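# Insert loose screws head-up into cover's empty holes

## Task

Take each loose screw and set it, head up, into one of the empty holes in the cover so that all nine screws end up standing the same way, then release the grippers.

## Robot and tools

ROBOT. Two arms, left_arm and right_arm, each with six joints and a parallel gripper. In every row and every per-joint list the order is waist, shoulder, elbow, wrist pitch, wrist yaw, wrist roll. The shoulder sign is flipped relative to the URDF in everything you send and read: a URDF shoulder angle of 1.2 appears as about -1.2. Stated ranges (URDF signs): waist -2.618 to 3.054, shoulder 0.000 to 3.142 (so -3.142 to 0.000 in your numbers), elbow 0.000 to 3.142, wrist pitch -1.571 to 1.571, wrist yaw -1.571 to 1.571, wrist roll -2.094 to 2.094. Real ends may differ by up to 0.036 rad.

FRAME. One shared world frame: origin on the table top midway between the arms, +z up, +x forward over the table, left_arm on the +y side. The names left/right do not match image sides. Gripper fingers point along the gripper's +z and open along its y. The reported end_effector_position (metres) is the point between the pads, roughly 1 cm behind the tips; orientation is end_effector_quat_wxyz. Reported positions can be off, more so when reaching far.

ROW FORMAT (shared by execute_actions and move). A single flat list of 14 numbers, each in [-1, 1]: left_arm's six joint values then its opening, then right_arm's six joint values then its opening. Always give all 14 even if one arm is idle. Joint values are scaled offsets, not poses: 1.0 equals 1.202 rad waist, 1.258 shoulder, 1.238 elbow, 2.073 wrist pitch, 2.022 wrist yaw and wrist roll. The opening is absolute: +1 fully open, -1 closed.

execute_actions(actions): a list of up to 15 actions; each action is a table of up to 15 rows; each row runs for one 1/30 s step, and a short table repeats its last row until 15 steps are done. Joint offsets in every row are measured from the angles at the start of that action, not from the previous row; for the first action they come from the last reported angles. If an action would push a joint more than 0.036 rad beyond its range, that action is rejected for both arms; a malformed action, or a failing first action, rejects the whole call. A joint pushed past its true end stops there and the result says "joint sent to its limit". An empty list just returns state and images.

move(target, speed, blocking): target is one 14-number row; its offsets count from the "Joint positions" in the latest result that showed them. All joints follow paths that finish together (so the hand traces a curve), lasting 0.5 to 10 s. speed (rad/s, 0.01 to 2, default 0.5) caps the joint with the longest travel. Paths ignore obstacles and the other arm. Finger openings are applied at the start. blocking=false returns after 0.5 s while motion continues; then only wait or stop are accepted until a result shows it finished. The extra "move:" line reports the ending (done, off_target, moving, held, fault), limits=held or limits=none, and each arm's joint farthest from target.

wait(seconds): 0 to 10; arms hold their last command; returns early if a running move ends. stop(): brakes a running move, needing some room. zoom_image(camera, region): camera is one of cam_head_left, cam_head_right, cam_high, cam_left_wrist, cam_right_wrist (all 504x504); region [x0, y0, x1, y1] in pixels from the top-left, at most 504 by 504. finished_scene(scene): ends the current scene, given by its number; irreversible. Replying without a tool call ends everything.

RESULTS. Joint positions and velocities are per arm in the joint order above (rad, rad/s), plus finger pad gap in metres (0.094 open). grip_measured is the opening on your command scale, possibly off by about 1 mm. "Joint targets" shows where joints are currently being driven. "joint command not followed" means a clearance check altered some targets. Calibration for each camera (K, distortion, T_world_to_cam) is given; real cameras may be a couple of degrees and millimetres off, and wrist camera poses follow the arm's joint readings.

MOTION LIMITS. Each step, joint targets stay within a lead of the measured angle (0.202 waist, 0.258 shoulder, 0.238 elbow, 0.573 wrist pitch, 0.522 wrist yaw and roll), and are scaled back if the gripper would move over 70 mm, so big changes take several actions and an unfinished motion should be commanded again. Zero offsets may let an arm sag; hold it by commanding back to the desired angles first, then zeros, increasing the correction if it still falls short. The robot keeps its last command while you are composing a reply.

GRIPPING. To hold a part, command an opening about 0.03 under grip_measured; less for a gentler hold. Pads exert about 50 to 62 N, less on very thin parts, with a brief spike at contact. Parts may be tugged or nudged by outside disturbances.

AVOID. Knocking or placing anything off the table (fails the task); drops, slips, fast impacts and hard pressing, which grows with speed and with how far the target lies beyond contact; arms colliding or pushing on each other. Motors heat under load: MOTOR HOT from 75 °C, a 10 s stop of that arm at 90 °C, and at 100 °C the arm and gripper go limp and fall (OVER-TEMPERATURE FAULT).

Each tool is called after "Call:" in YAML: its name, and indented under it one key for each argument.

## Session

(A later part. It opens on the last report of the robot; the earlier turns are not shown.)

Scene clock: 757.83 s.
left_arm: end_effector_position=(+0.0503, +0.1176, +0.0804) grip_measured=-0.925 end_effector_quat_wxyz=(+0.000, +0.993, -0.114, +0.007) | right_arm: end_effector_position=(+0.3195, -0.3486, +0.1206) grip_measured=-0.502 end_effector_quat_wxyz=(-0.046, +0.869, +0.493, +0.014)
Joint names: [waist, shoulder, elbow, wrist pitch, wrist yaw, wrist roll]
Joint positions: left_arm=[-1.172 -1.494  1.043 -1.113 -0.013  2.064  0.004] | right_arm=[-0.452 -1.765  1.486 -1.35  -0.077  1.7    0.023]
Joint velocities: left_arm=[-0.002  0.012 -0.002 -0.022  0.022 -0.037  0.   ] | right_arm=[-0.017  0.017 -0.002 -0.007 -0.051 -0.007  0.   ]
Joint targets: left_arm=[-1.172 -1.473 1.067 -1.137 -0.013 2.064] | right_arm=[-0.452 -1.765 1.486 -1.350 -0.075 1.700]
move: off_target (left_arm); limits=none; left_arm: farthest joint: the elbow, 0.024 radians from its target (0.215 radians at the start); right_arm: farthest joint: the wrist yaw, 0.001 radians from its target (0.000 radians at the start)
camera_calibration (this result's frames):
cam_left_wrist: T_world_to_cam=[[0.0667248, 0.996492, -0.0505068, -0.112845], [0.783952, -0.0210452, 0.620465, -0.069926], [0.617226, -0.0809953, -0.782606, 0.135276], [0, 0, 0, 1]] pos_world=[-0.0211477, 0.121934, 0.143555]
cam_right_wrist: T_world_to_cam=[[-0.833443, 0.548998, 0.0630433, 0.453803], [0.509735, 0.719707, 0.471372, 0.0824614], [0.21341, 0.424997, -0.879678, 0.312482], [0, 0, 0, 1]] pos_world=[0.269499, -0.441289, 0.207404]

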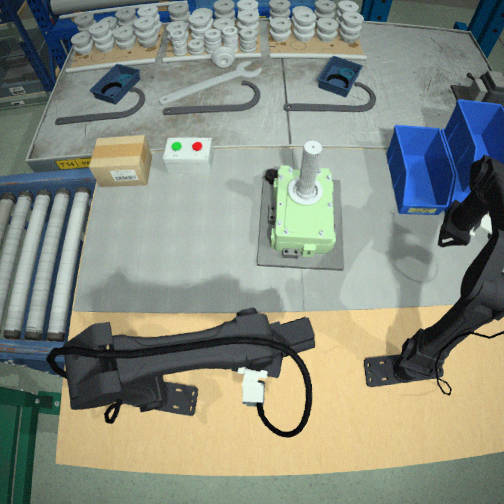

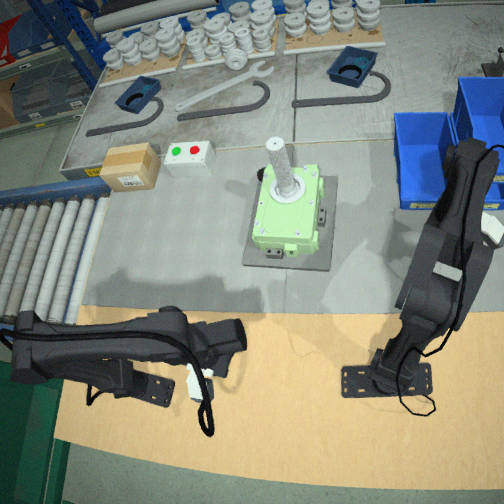

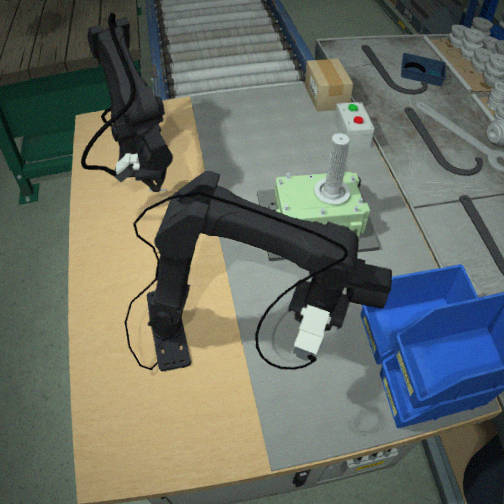

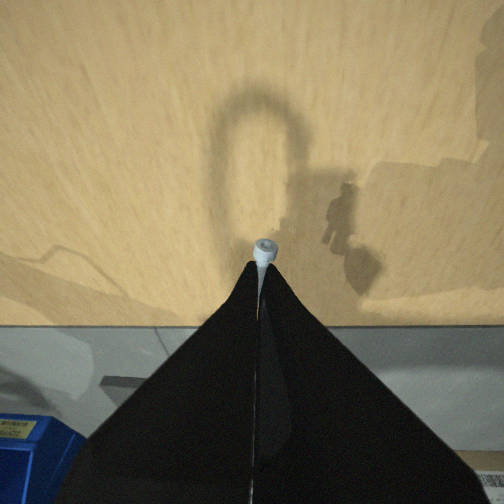

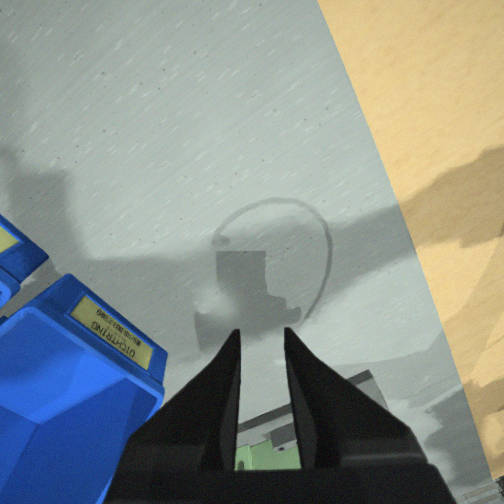

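Call:
move:
  target: [1.0,0,0,0,0,0,-0.95,0,0,0,0,0,0,-0.5]
  speed: 0.6

Call:
move:
  target: [0,-0.673,0.369,0.954,0.704,-1.0,-0.95,0,0,0,0,0,0,-0.5]
  speed: 0.6

Call:
move:
  target: [-0.13,0,0,0,0,-0.02,-0.95,0,0,0,0,0,0,-0.5]
  speed: 0.12

Scene clock: 770.77 s.
left_arm: end_effector_position=(+0.2290, +0.3332, +0.0805) grip_measured=-0.925 end_effector_quat_wxyz=(-0.006, +0.885, +0.466, +0.008) | right_arm: end_effector_position=(+0.3196, -0.3483, +0.1206) grip_measured=-0.502 end_effector_quat_wxyz=(-0.046, +0.869, +0.493, +0.014)
Joint names: [waist, shoulder, elbow, wrist pitch, wrist yaw, wrist roll]
Joint positions: left_arm=[ 0.025 -1.494  1.043 -1.113 -0.019  2.064  0.004] | right_arm=[-0.452 -1.765  1.486 -1.35  -0.079  1.7    0.023]
Joint velocities: left_arm=[ 0.017  0.017  0.002  0.066 -0.051 -0.022 -0.001] | right_arm=[ 0.012 -0.017 -0.012 -0.007  0.037 -0.037 -0.001]
Joint targets: left_arm=[0.030 -1.494 1.043 -1.113 -0.013 2.064] | right_arm=[-0.452 -1.765 1.486 -1.350 -0.077 1.700]
move: done; limits=none; left_arm: farthest joint: the wrist yaw, 0.006 radians from its target (0.000 radians at the start); right_arm: farthest joint: the wrist yaw, 0.002 radians from its target (0.000 radians at the start)
camera_calibration (this result's frames):
cam_left_wrist: T_world_to_cam=[[-0.903513, 0.425817, -0.0484125, 0.0725032], [0.305379, 0.718951, 0.624383, -0.342781], [0.300679, 0.549354, -0.779617, -0.09533], [0, 0, 0, 1]] pos_world=[0.198849, 0.267939, 0.143216]
cam_right_wrist: T_world_to_cam=[[-0.833431, 0.548978, 0.0633736, 0.453694], [0.509456, 0.718827, 0.473014, 0.0817403], [0.21412, 0.426511, -0.878773, 0.312535], [0, 0, 0, 1]] pos_world=[0.269559, -0.441125, 0.207231]

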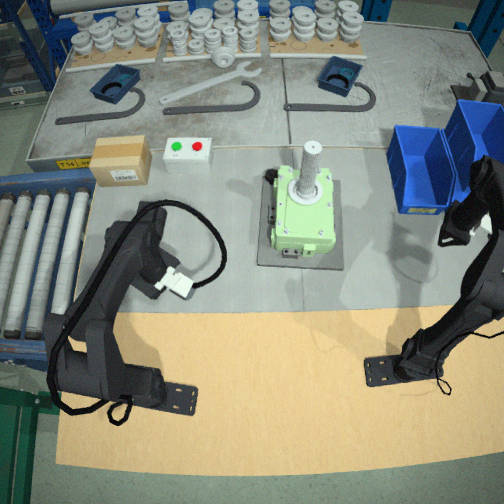

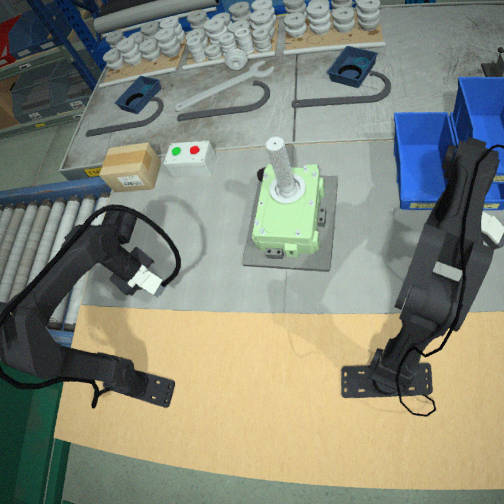

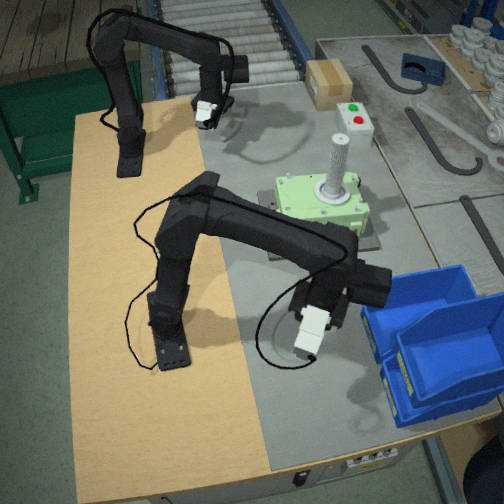

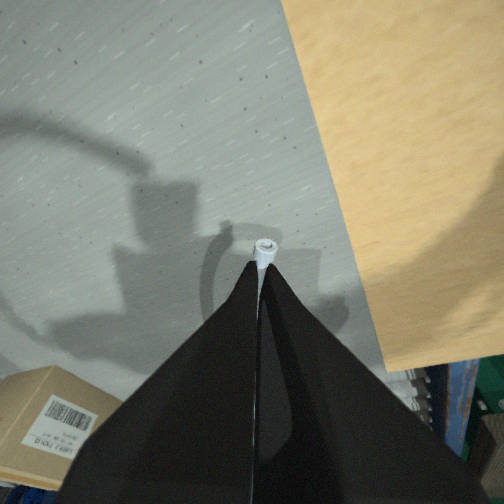

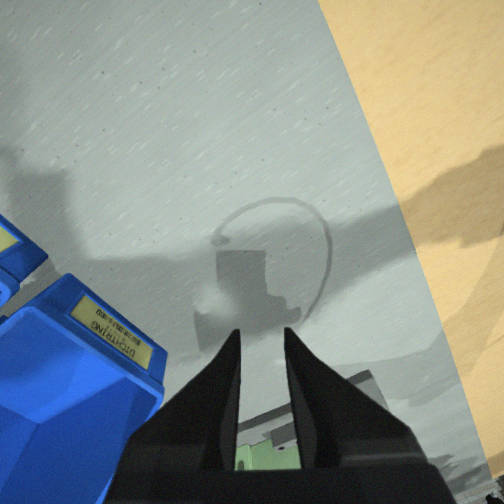

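Scene clock: 774.97 s.
left_arm: end_effector_position=(+0.4687, +0.1269, +0.1637) grip_measured=-0.925 end_effector_quat_wxyz=(+0.527, +0.496, +0.504, -0.471) | right_arm: end_effector_position=(+0.3197, -0.3480, +0.1207) grip_measured=-0.502 end_effector_quat_wxyz=(-0.047, +0.869, +0.492, +0.015)
Joint names: [waist, shoulder, elbow, wrist pitch, wrist yaw, wrist roll]
Joint positions: left_arm=[ 0.025 -2.329  1.471  0.856  1.396  0.051  0.004] | right_arm=[-0.452 -1.765  1.486 -1.35  -0.08   1.7    0.023]
Joint velocities: left_arm=[ 0.002 -0.022 -0.017 -0.037  0.007 -0.022 -0.001] | right_arm=[-0.012  0.002  0.007  0.022  0.037 -0.037 -0.001]
Joint targets: left_arm=[0.025 -2.341 1.499 0.864 1.405 0.042] | right_arm=[-0.452 -1.765 1.486 -1.350 -0.079 1.700]
move: off_target (left_arm); limits=none; left_arm: farthest joint: the elbow, 0.029 radians from its target (0.457 radians at the start); right_arm: farthest joint: the wrist yaw, 0.001 radians from its target (0.000 radians at the start)
camera_calibration (this result's frames):
cam_left_wrist: T_world_to_cam=[[-0.986971, -0.113737, 0.113808, 0.462022], [-0.159543, 0.600178, -0.783794, 0.143841], [0.0208412, -0.791739, -0.610504, 0.284505], [0, 0, 0, 1]] pos_world=[0.473021, 0.191472, 0.233851]
cam_right_wrist: T_world_to_cam=[[-0.833421, 0.548962, 0.0636377, 0.453606], [0.509233, 0.71812, 0.474327, 0.0811634], [0.214688, 0.427721, -0.878046, 0.312577], [0, 0, 0, 1]] pos_world=[0.269608, -0.440993, 0.207092]

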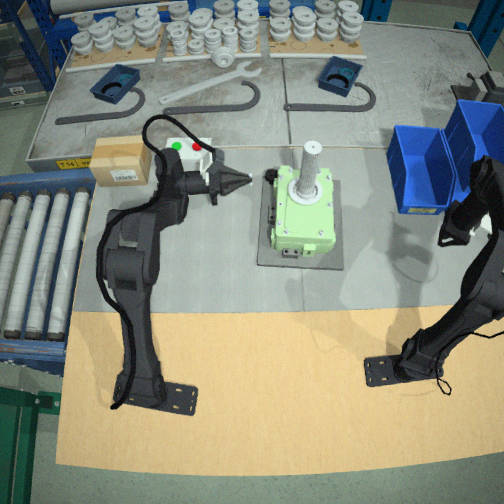

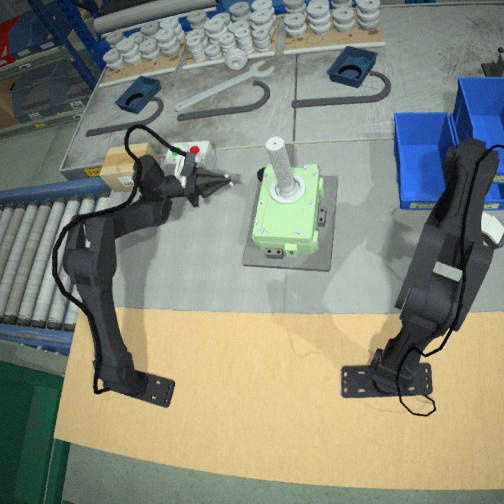

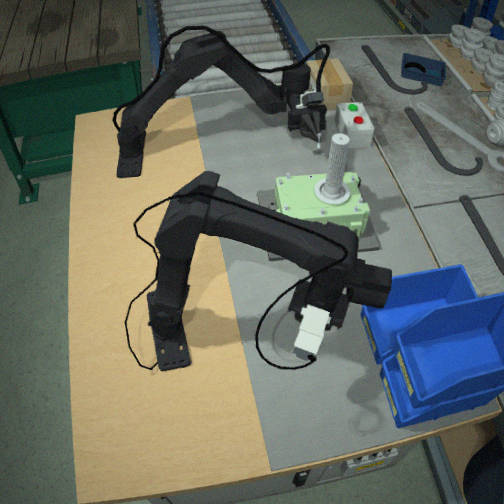

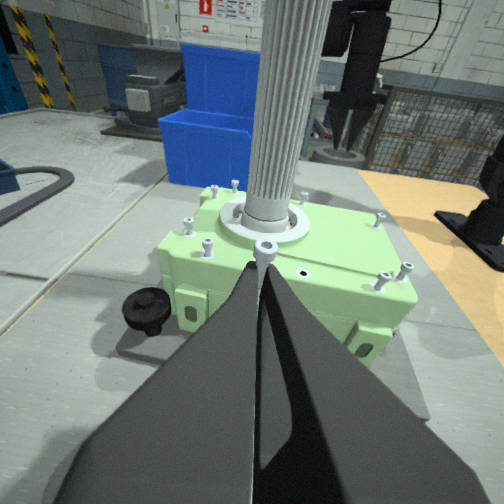

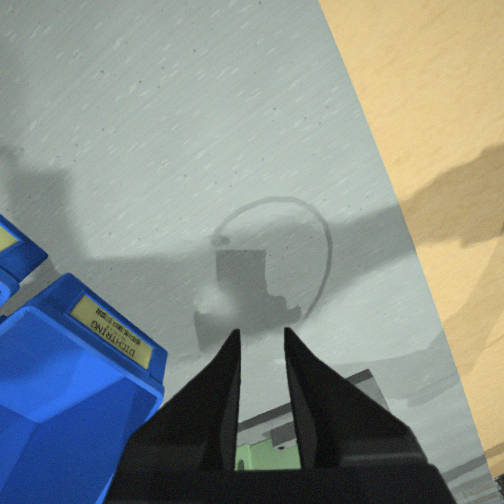

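Scene clock: 776.60 s.
left_arm: end_effector_position=(+0.4283, +0.0557, +0.1637) grip_measured=-0.925 end_effector_quat_wxyz=(+0.482, +0.526, +0.473, -0.517) | right_arm: end_effector_position=(+0.3198, -0.3478, +0.1207) grip_measured=-0.502 end_effector_quat_wxyz=(-0.047, +0.869, +0.492, +0.016)
Joint names: [waist, shoulder, elbow, wrist pitch, wrist yaw, wrist roll]
Joint positions: left_arm=[-0.127 -2.329  1.471  0.856  1.396  0.02   0.004] | right_arm=[-0.452 -1.765  1.486 -1.35  -0.082  1.7    0.023]
Joint velocities: left_arm=[-0.007 -0.002 -0.012 -0.037  0.037 -0.007 -0.001] | right_arm=[-0.017 -0.007 -0.012 -0.037 -0.007 -0.037  0.   ]
Joint targets: left_arm=[-0.131 -2.329 1.471 0.856 1.396 0.010] | right_arm=[-0.452 -1.765 1.486 -1.350 -0.080 1.700]
move: done; limits=none; left_arm: farthest joint: the wrist roll, 0.009 radians from its target (0.040 radians at the start); right_arm: farthest joint: the wrist yaw, 0.002 radians from its target (0.000 radians at the start)
camera_calibration (this result's frames):
cam_left_wrist: T_world_to_cam=[[-0.988762, 0.0372353, 0.144787, 0.401287], [-0.0908334, 0.61959, -0.779652, 0.14898], [-0.118739, -0.784042, -0.609245, 0.288061], [0, 0, 0, 1]] pos_world=[0.444514, 0.118603, 0.233551]
cam_right_wrist: T_world_to_cam=[[-0.833412, 0.548945, 0.0639019, 0.453518], [0.509008, 0.717411, 0.475638, 0.0805864], [0.215255, 0.428929, -0.877317, 0.312617], [0, 0, 0, 1]] pos_world=[0.269656, -0.440861, 0.206954]

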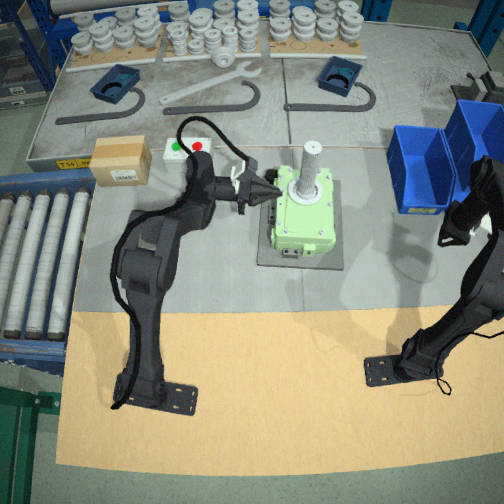

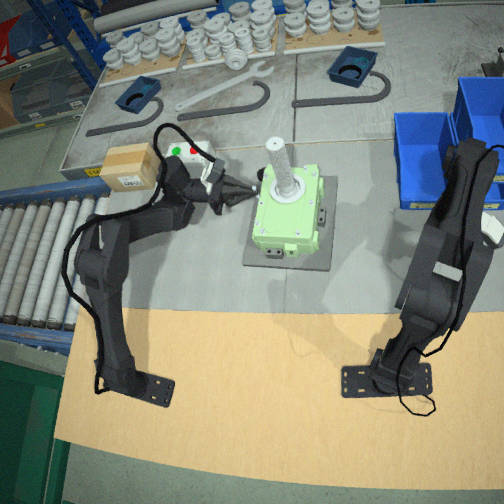

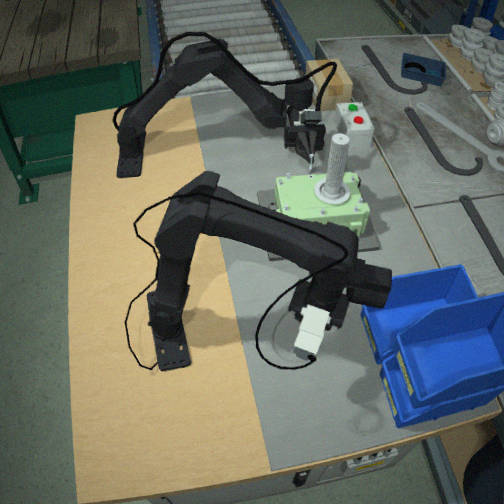

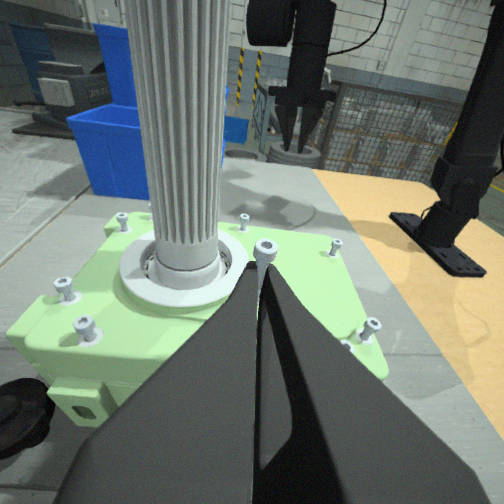

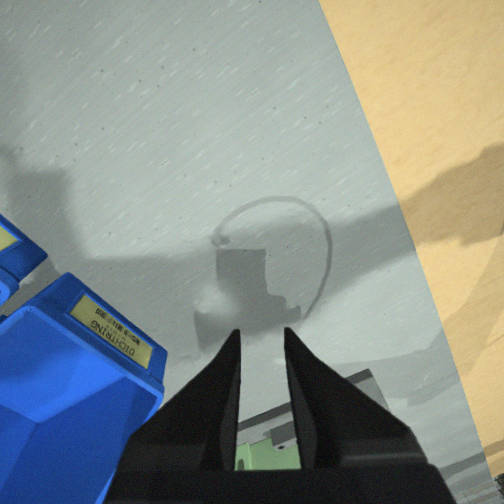

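Call:
move:
  target: [0,-0.034,0,0,0,0.042,-0.95,0,0,0,0,0,0,-0.5]
  speed: 0.04

Call:
zoom_image:
  camera: "cam_high"
  region: [290,145,340,195]

Call:
zoom_image:
  camera: "cam_head_right"
  region: [240,170,285,215]

Scene clock: 786.50 s.
left_arm: end_effector_position=(+0.4289, +0.0555, +0.1552) grip_measured=-0.925 end_effector_quat_wxyz=(+0.496, +0.540, +0.459, -0.502) | right_arm: end_effector_position=(+0.3199, -0.3475, +0.1207) grip_measured=-0.502 end_effector_quat_wxyz=(-0.048, +0.869, +0.492, +0.016)
Joint names: [waist, shoulder, elbow, wrist pitch, wrist yaw, wrist roll]
Joint positions: left_arm=[-0.127 -2.347  1.471  0.856  1.396  0.094  0.004] | right_arm=[-0.452 -1.765  1.486 -1.35  -0.084  1.7    0.023]
Joint velocities: left_arm=[-0.007 -0.002 -0.012 -0.022 -0.022 -0.022 -0.   ] | right_arm=[-0.007  0.007 -0.002 -0.095  0.051 -0.051 -0.   ]
Joint targets: left_arm=[-0.127 -2.372 1.471 0.856 1.396 0.105] | right_arm=[-0.452 -1.765 1.486 -1.350 -0.082 1.700]
move: off_target (left_arm); limits=none; left_arm: farthest joint: the shoulder, 0.025 radians from its target (0.042 radians at the start); right_arm: farthest joint: the wrist yaw, 0.002 radians from its target (0.000 radians at the start)
camera_calibration (this result's frames):
cam_left_wrist: T_world_to_cam=[[-0.995443, 0.0376186, 0.0876266, 0.414927], [-0.0457347, 0.61799, -0.784855, 0.12405], [-0.0836774, -0.785286, -0.613453, 0.268477], [0, 0, 0, 1]] pos_world=[0.441175, 0.118561, 0.225701]
cam_right_wrist: T_world_to_cam=[[-0.833403, 0.548928, 0.064166, 0.45343], [0.508783, 0.716701, 0.476948, 0.0800094], [0.215822, 0.430137, -0.876586, 0.312657], [0, 0, 0, 1]] pos_world=[0.269704, -0.440729, 0.206816]

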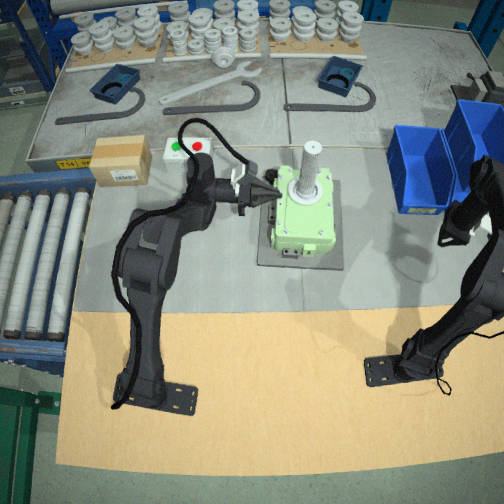

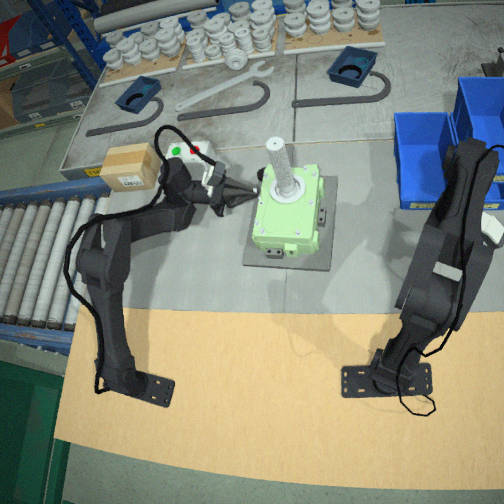

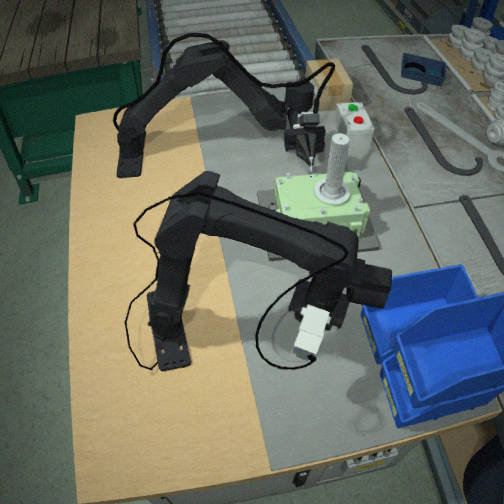

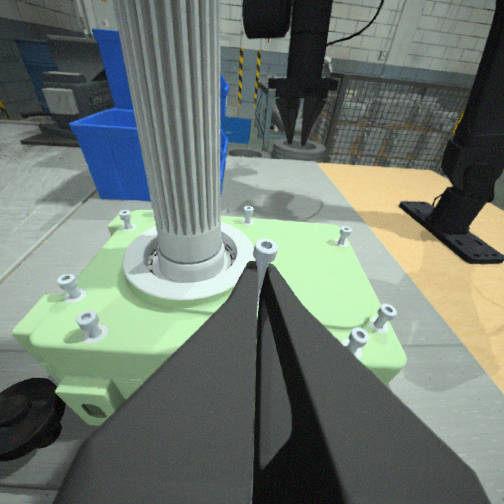

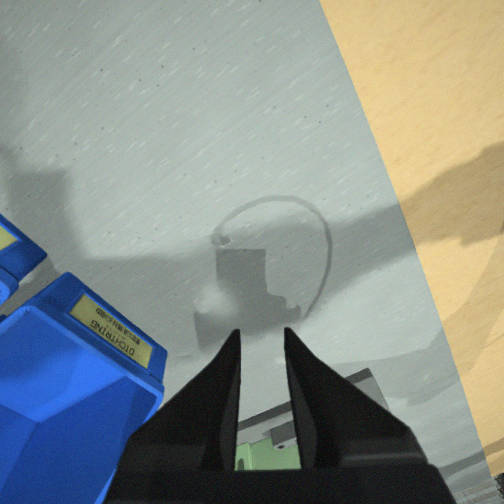

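Region (290, 145, 340, 195) of cam_high's 504x504 image, scaled by 10.080, with more detail than that image has.

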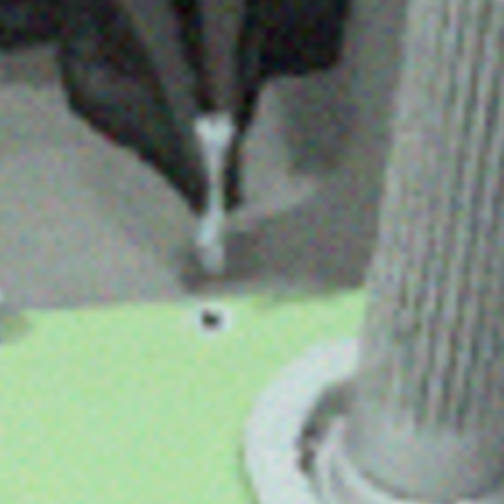

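Region (240, 170, 285, 215) of cam_head_right's 504x504 image, scaled by 11.200, with more detail than that image has.

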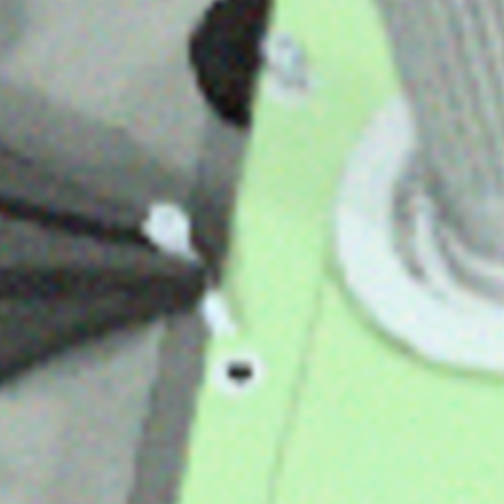

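Call:
move:
  target: [0,-0.03,0,0,0,0,-0.95,0,0,0,0,0,0,-0.5]
  speed: 0.03

Call:
zoom_image:
  camera: "cam_high"
  region: [290,145,340,195]

Call:
zoom_image:
  camera: "cam_head_right"
  region: [240,170,285,215]

Scene clock: 795.57 s.
left_arm: end_effector_position=(+0.4296, +0.0553, +0.1444) grip_measured=-0.925 end_effector_quat_wxyz=(+0.490, +0.536, +0.465, -0.507) | right_arm: end_effector_position=(+0.3200, -0.3473, +0.1207) grip_measured=-0.502 end_effector_quat_wxyz=(-0.048, +0.869, +0.492, +0.017)
Joint names: [waist, shoulder, elbow, wrist pitch, wrist yaw, wrist roll]
Joint positions: left_arm=[-0.127 -2.369  1.471  0.856  1.396  0.095  0.004] | right_arm=[-0.452 -1.765  1.486 -1.35  -0.085  1.7    0.023]
Joint velocities: left_arm=[-0.022  0.007  0.037  0.037  0.007 -0.081 -0.001] | right_arm=[ 0.007  0.017 -0.017  0.007 -0.007 -0.022 -0.   ]
Joint targets: left_arm=[-0.127 -2.385 1.471 0.856 1.396 0.094] | right_arm=[-0.452 -1.765 1.486 -1.350 -0.083 1.700]
move: done; limits=none; left_arm: farthest joint: the shoulder, 0.016 radians from its target (0.038 radians at the start); right_arm: farthest joint: the wrist yaw, 0.001 radians from its target (0.000 radians at the start)
camera_calibration (this result's frames):
cam_left_wrist: T_world_to_cam=[[-0.993423, 0.037068, 0.108336, 0.412715], [-0.0618622, 0.62242, -0.780235, 0.121706], [-0.0963519, -0.781805, -0.616033, 0.267374], [0, 0, 0, 1]] pos_world=[0.443292, 0.117984, 0.214959]
cam_right_wrist: T_world_to_cam=[[-0.833397, 0.548915, 0.0643641, 0.453364], [0.508613, 0.716167, 0.47793, 0.0795766], [0.216248, 0.431042, -0.876036, 0.312687], [0, 0, 0, 1]] pos_world=[0.269741, -0.44063, 0.206712]

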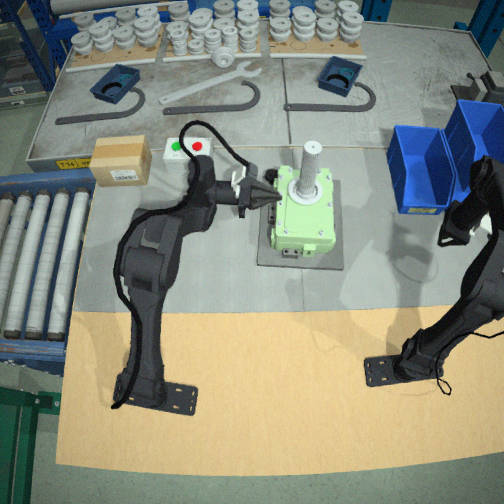

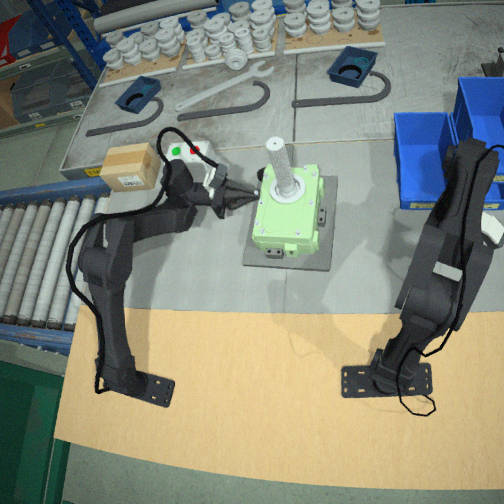

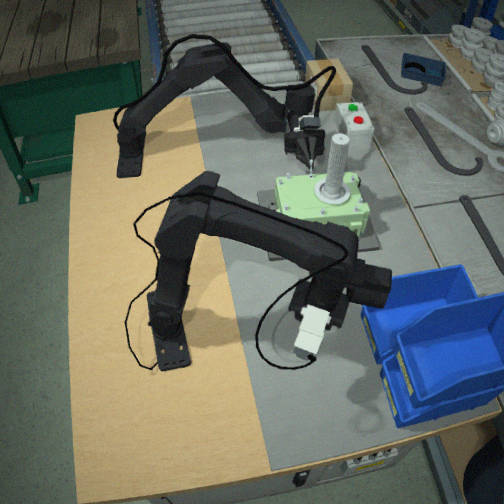

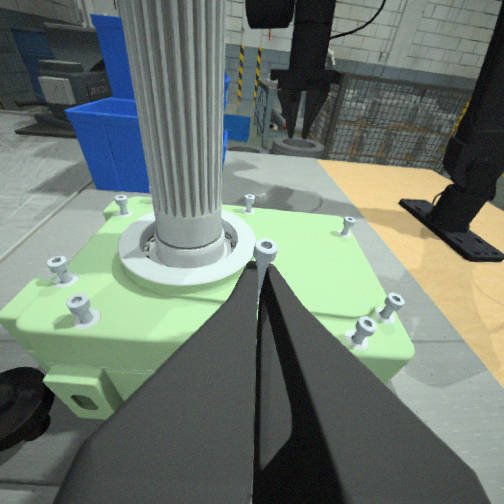

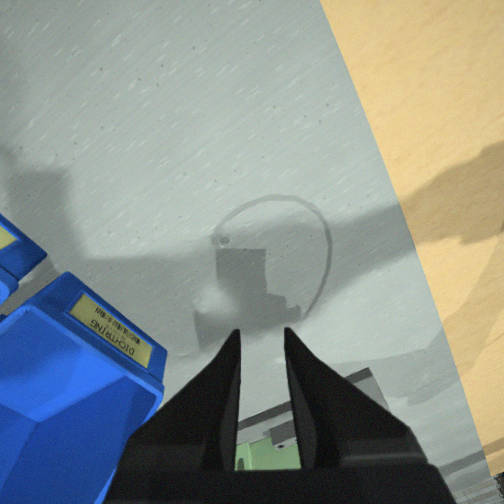

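Region (290, 145, 340, 195) of cam_high's 504x504 image, scaled by 10.080, with more detail than that image has.

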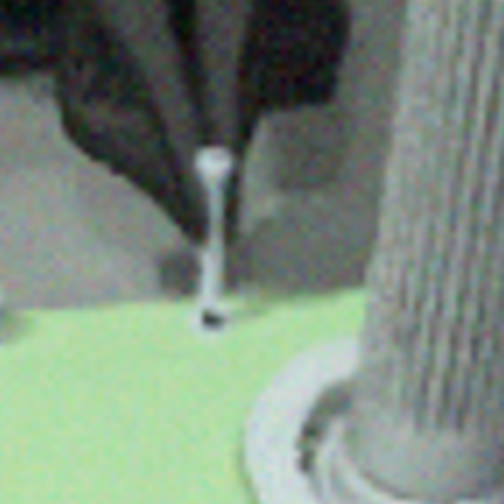

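Region (240, 170, 285, 215) of cam_head_right's 504x504 image, scaled by 11.200, with more detail than that image has.

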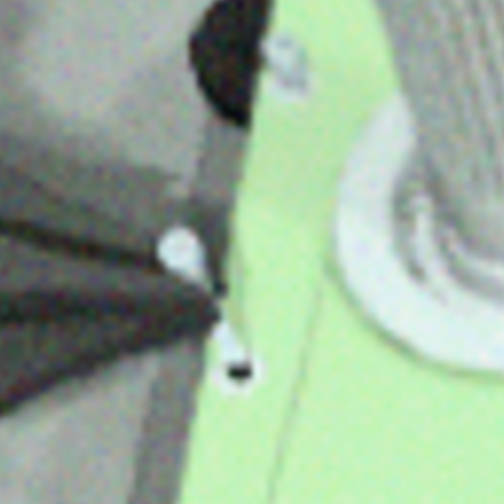

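Aligned. Continue.

Call:
move:
  target: [0,-0.032,0,0,0,0.012,-0.95,0,0,0,0,0,0,-0.5]
  speed: 0.02

Call:
zoom_image:
  camera: "cam_high"
  region: [290,145,340,195]

Call:
zoom_image:
  camera: "cam_head_right"
  region: [240,170,285,215]

Scene clock: 806.83 s.
left_arm: end_effector_position=(+0.4300, +0.0552, +0.1356) grip_measured=-0.925 end_effector_quat_wxyz=(+0.488, +0.536, +0.467, -0.507) | right_arm: end_effector_position=(+0.3201, -0.3471, +0.1207) grip_measured=-0.502 end_effector_quat_wxyz=(-0.049, +0.869, +0.492, +0.017)
Joint names: [waist, shoulder, elbow, wrist pitch, wrist yaw, wrist roll]
Joint positions: left_arm=[-0.127 -2.387  1.471  0.856  1.396  0.109  0.004] | right_arm=[-0.452 -1.765  1.486 -1.35  -0.086  1.7    0.023]
Joint velocities: left_arm=[ 0.002  0.007  0.007  0.037 -0.037  0.037 -0.   ] | right_arm=[ 0.002 -0.002  0.007  0.037 -0.066 -0.022  0.   ]
Joint targets: left_arm=[-0.127 -2.409 1.471 0.856 1.396 0.119] | right_arm=[-0.452 -1.765 1.486 -1.350 -0.085 1.700]
move: off_target (left_arm); limits=none; left_arm: farthest joint: the shoulder, 0.022 radians from its target (0.040 radians at the start); right_arm: farthest joint: the wrist yaw, 0.001 radians from its target (0.000 radians at the start)
camera_calibration (this result's frames):
cam_left_wrist: T_world_to_cam=[[-0.993018, 0.0368096, 0.112076, 0.413367], [-0.0646211, 0.625106, -0.77786, 0.11565], [-0.0986923, -0.779672, -0.618362, 0.263124], [0, 0, 0, 1]] pos_world=[0.443923, 0.117641, 0.206337]
cam_right_wrist: T_world_to_cam=[[-0.833388, 0.548897, 0.0646282, 0.453276], [0.508386, 0.715454, 0.479239, 0.0789995], [0.216814, 0.432248, -0.875302, 0.312725], [0, 0, 0, 1]] pos_world=[0.26979, -0.440497, 0.206575]

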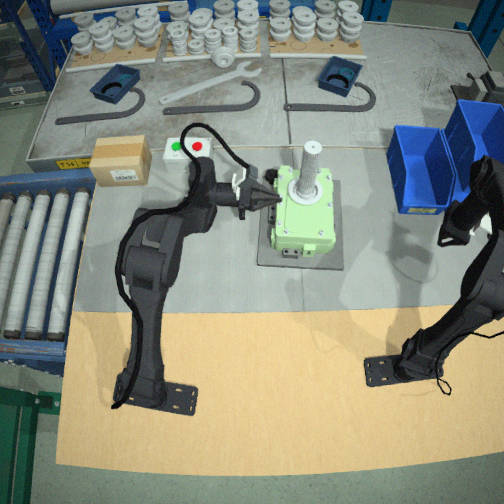

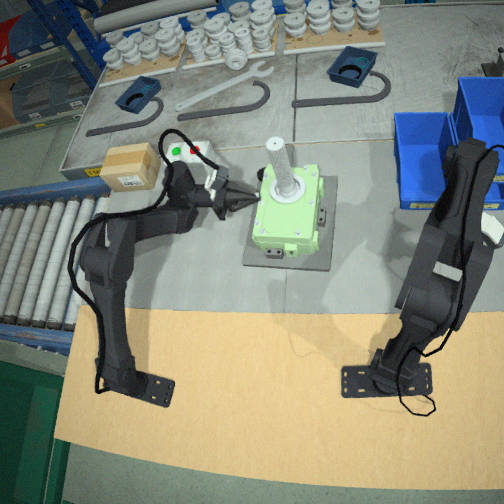

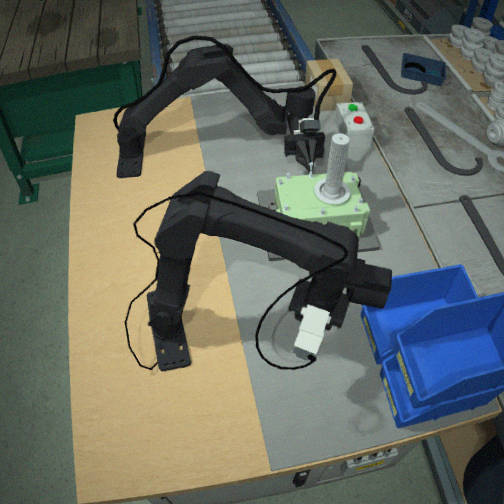

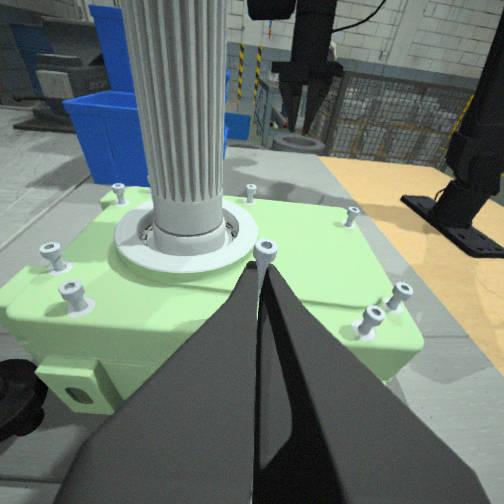

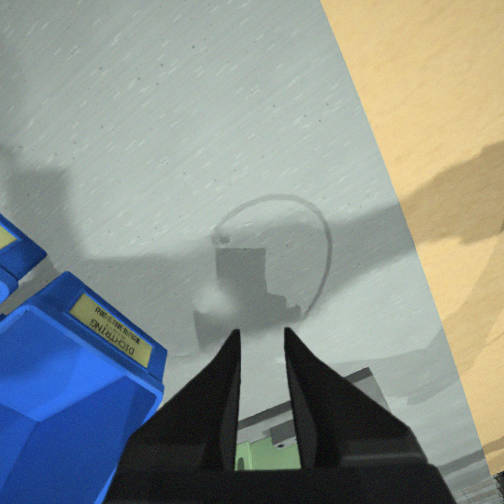

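Region (290, 145, 340, 195) of cam_high's 504x504 image, scaled by 10.080, with more detail than that image has.

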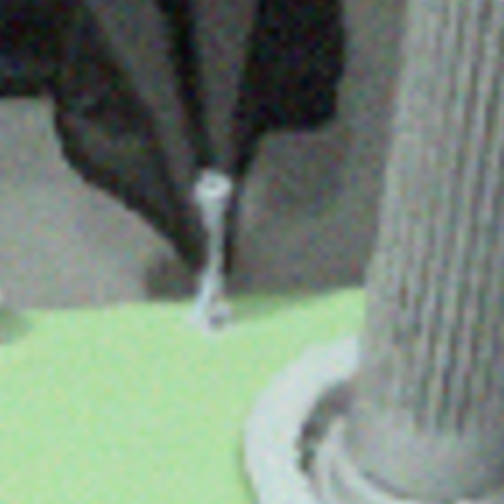

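Region (240, 170, 285, 215) of cam_head_right's 504x504 image, scaled by 11.200, with more detail than that image has.

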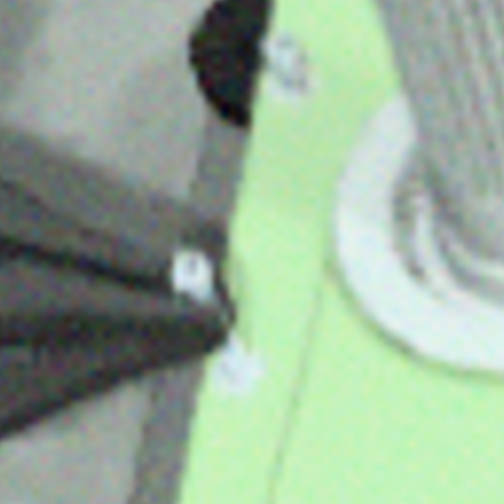

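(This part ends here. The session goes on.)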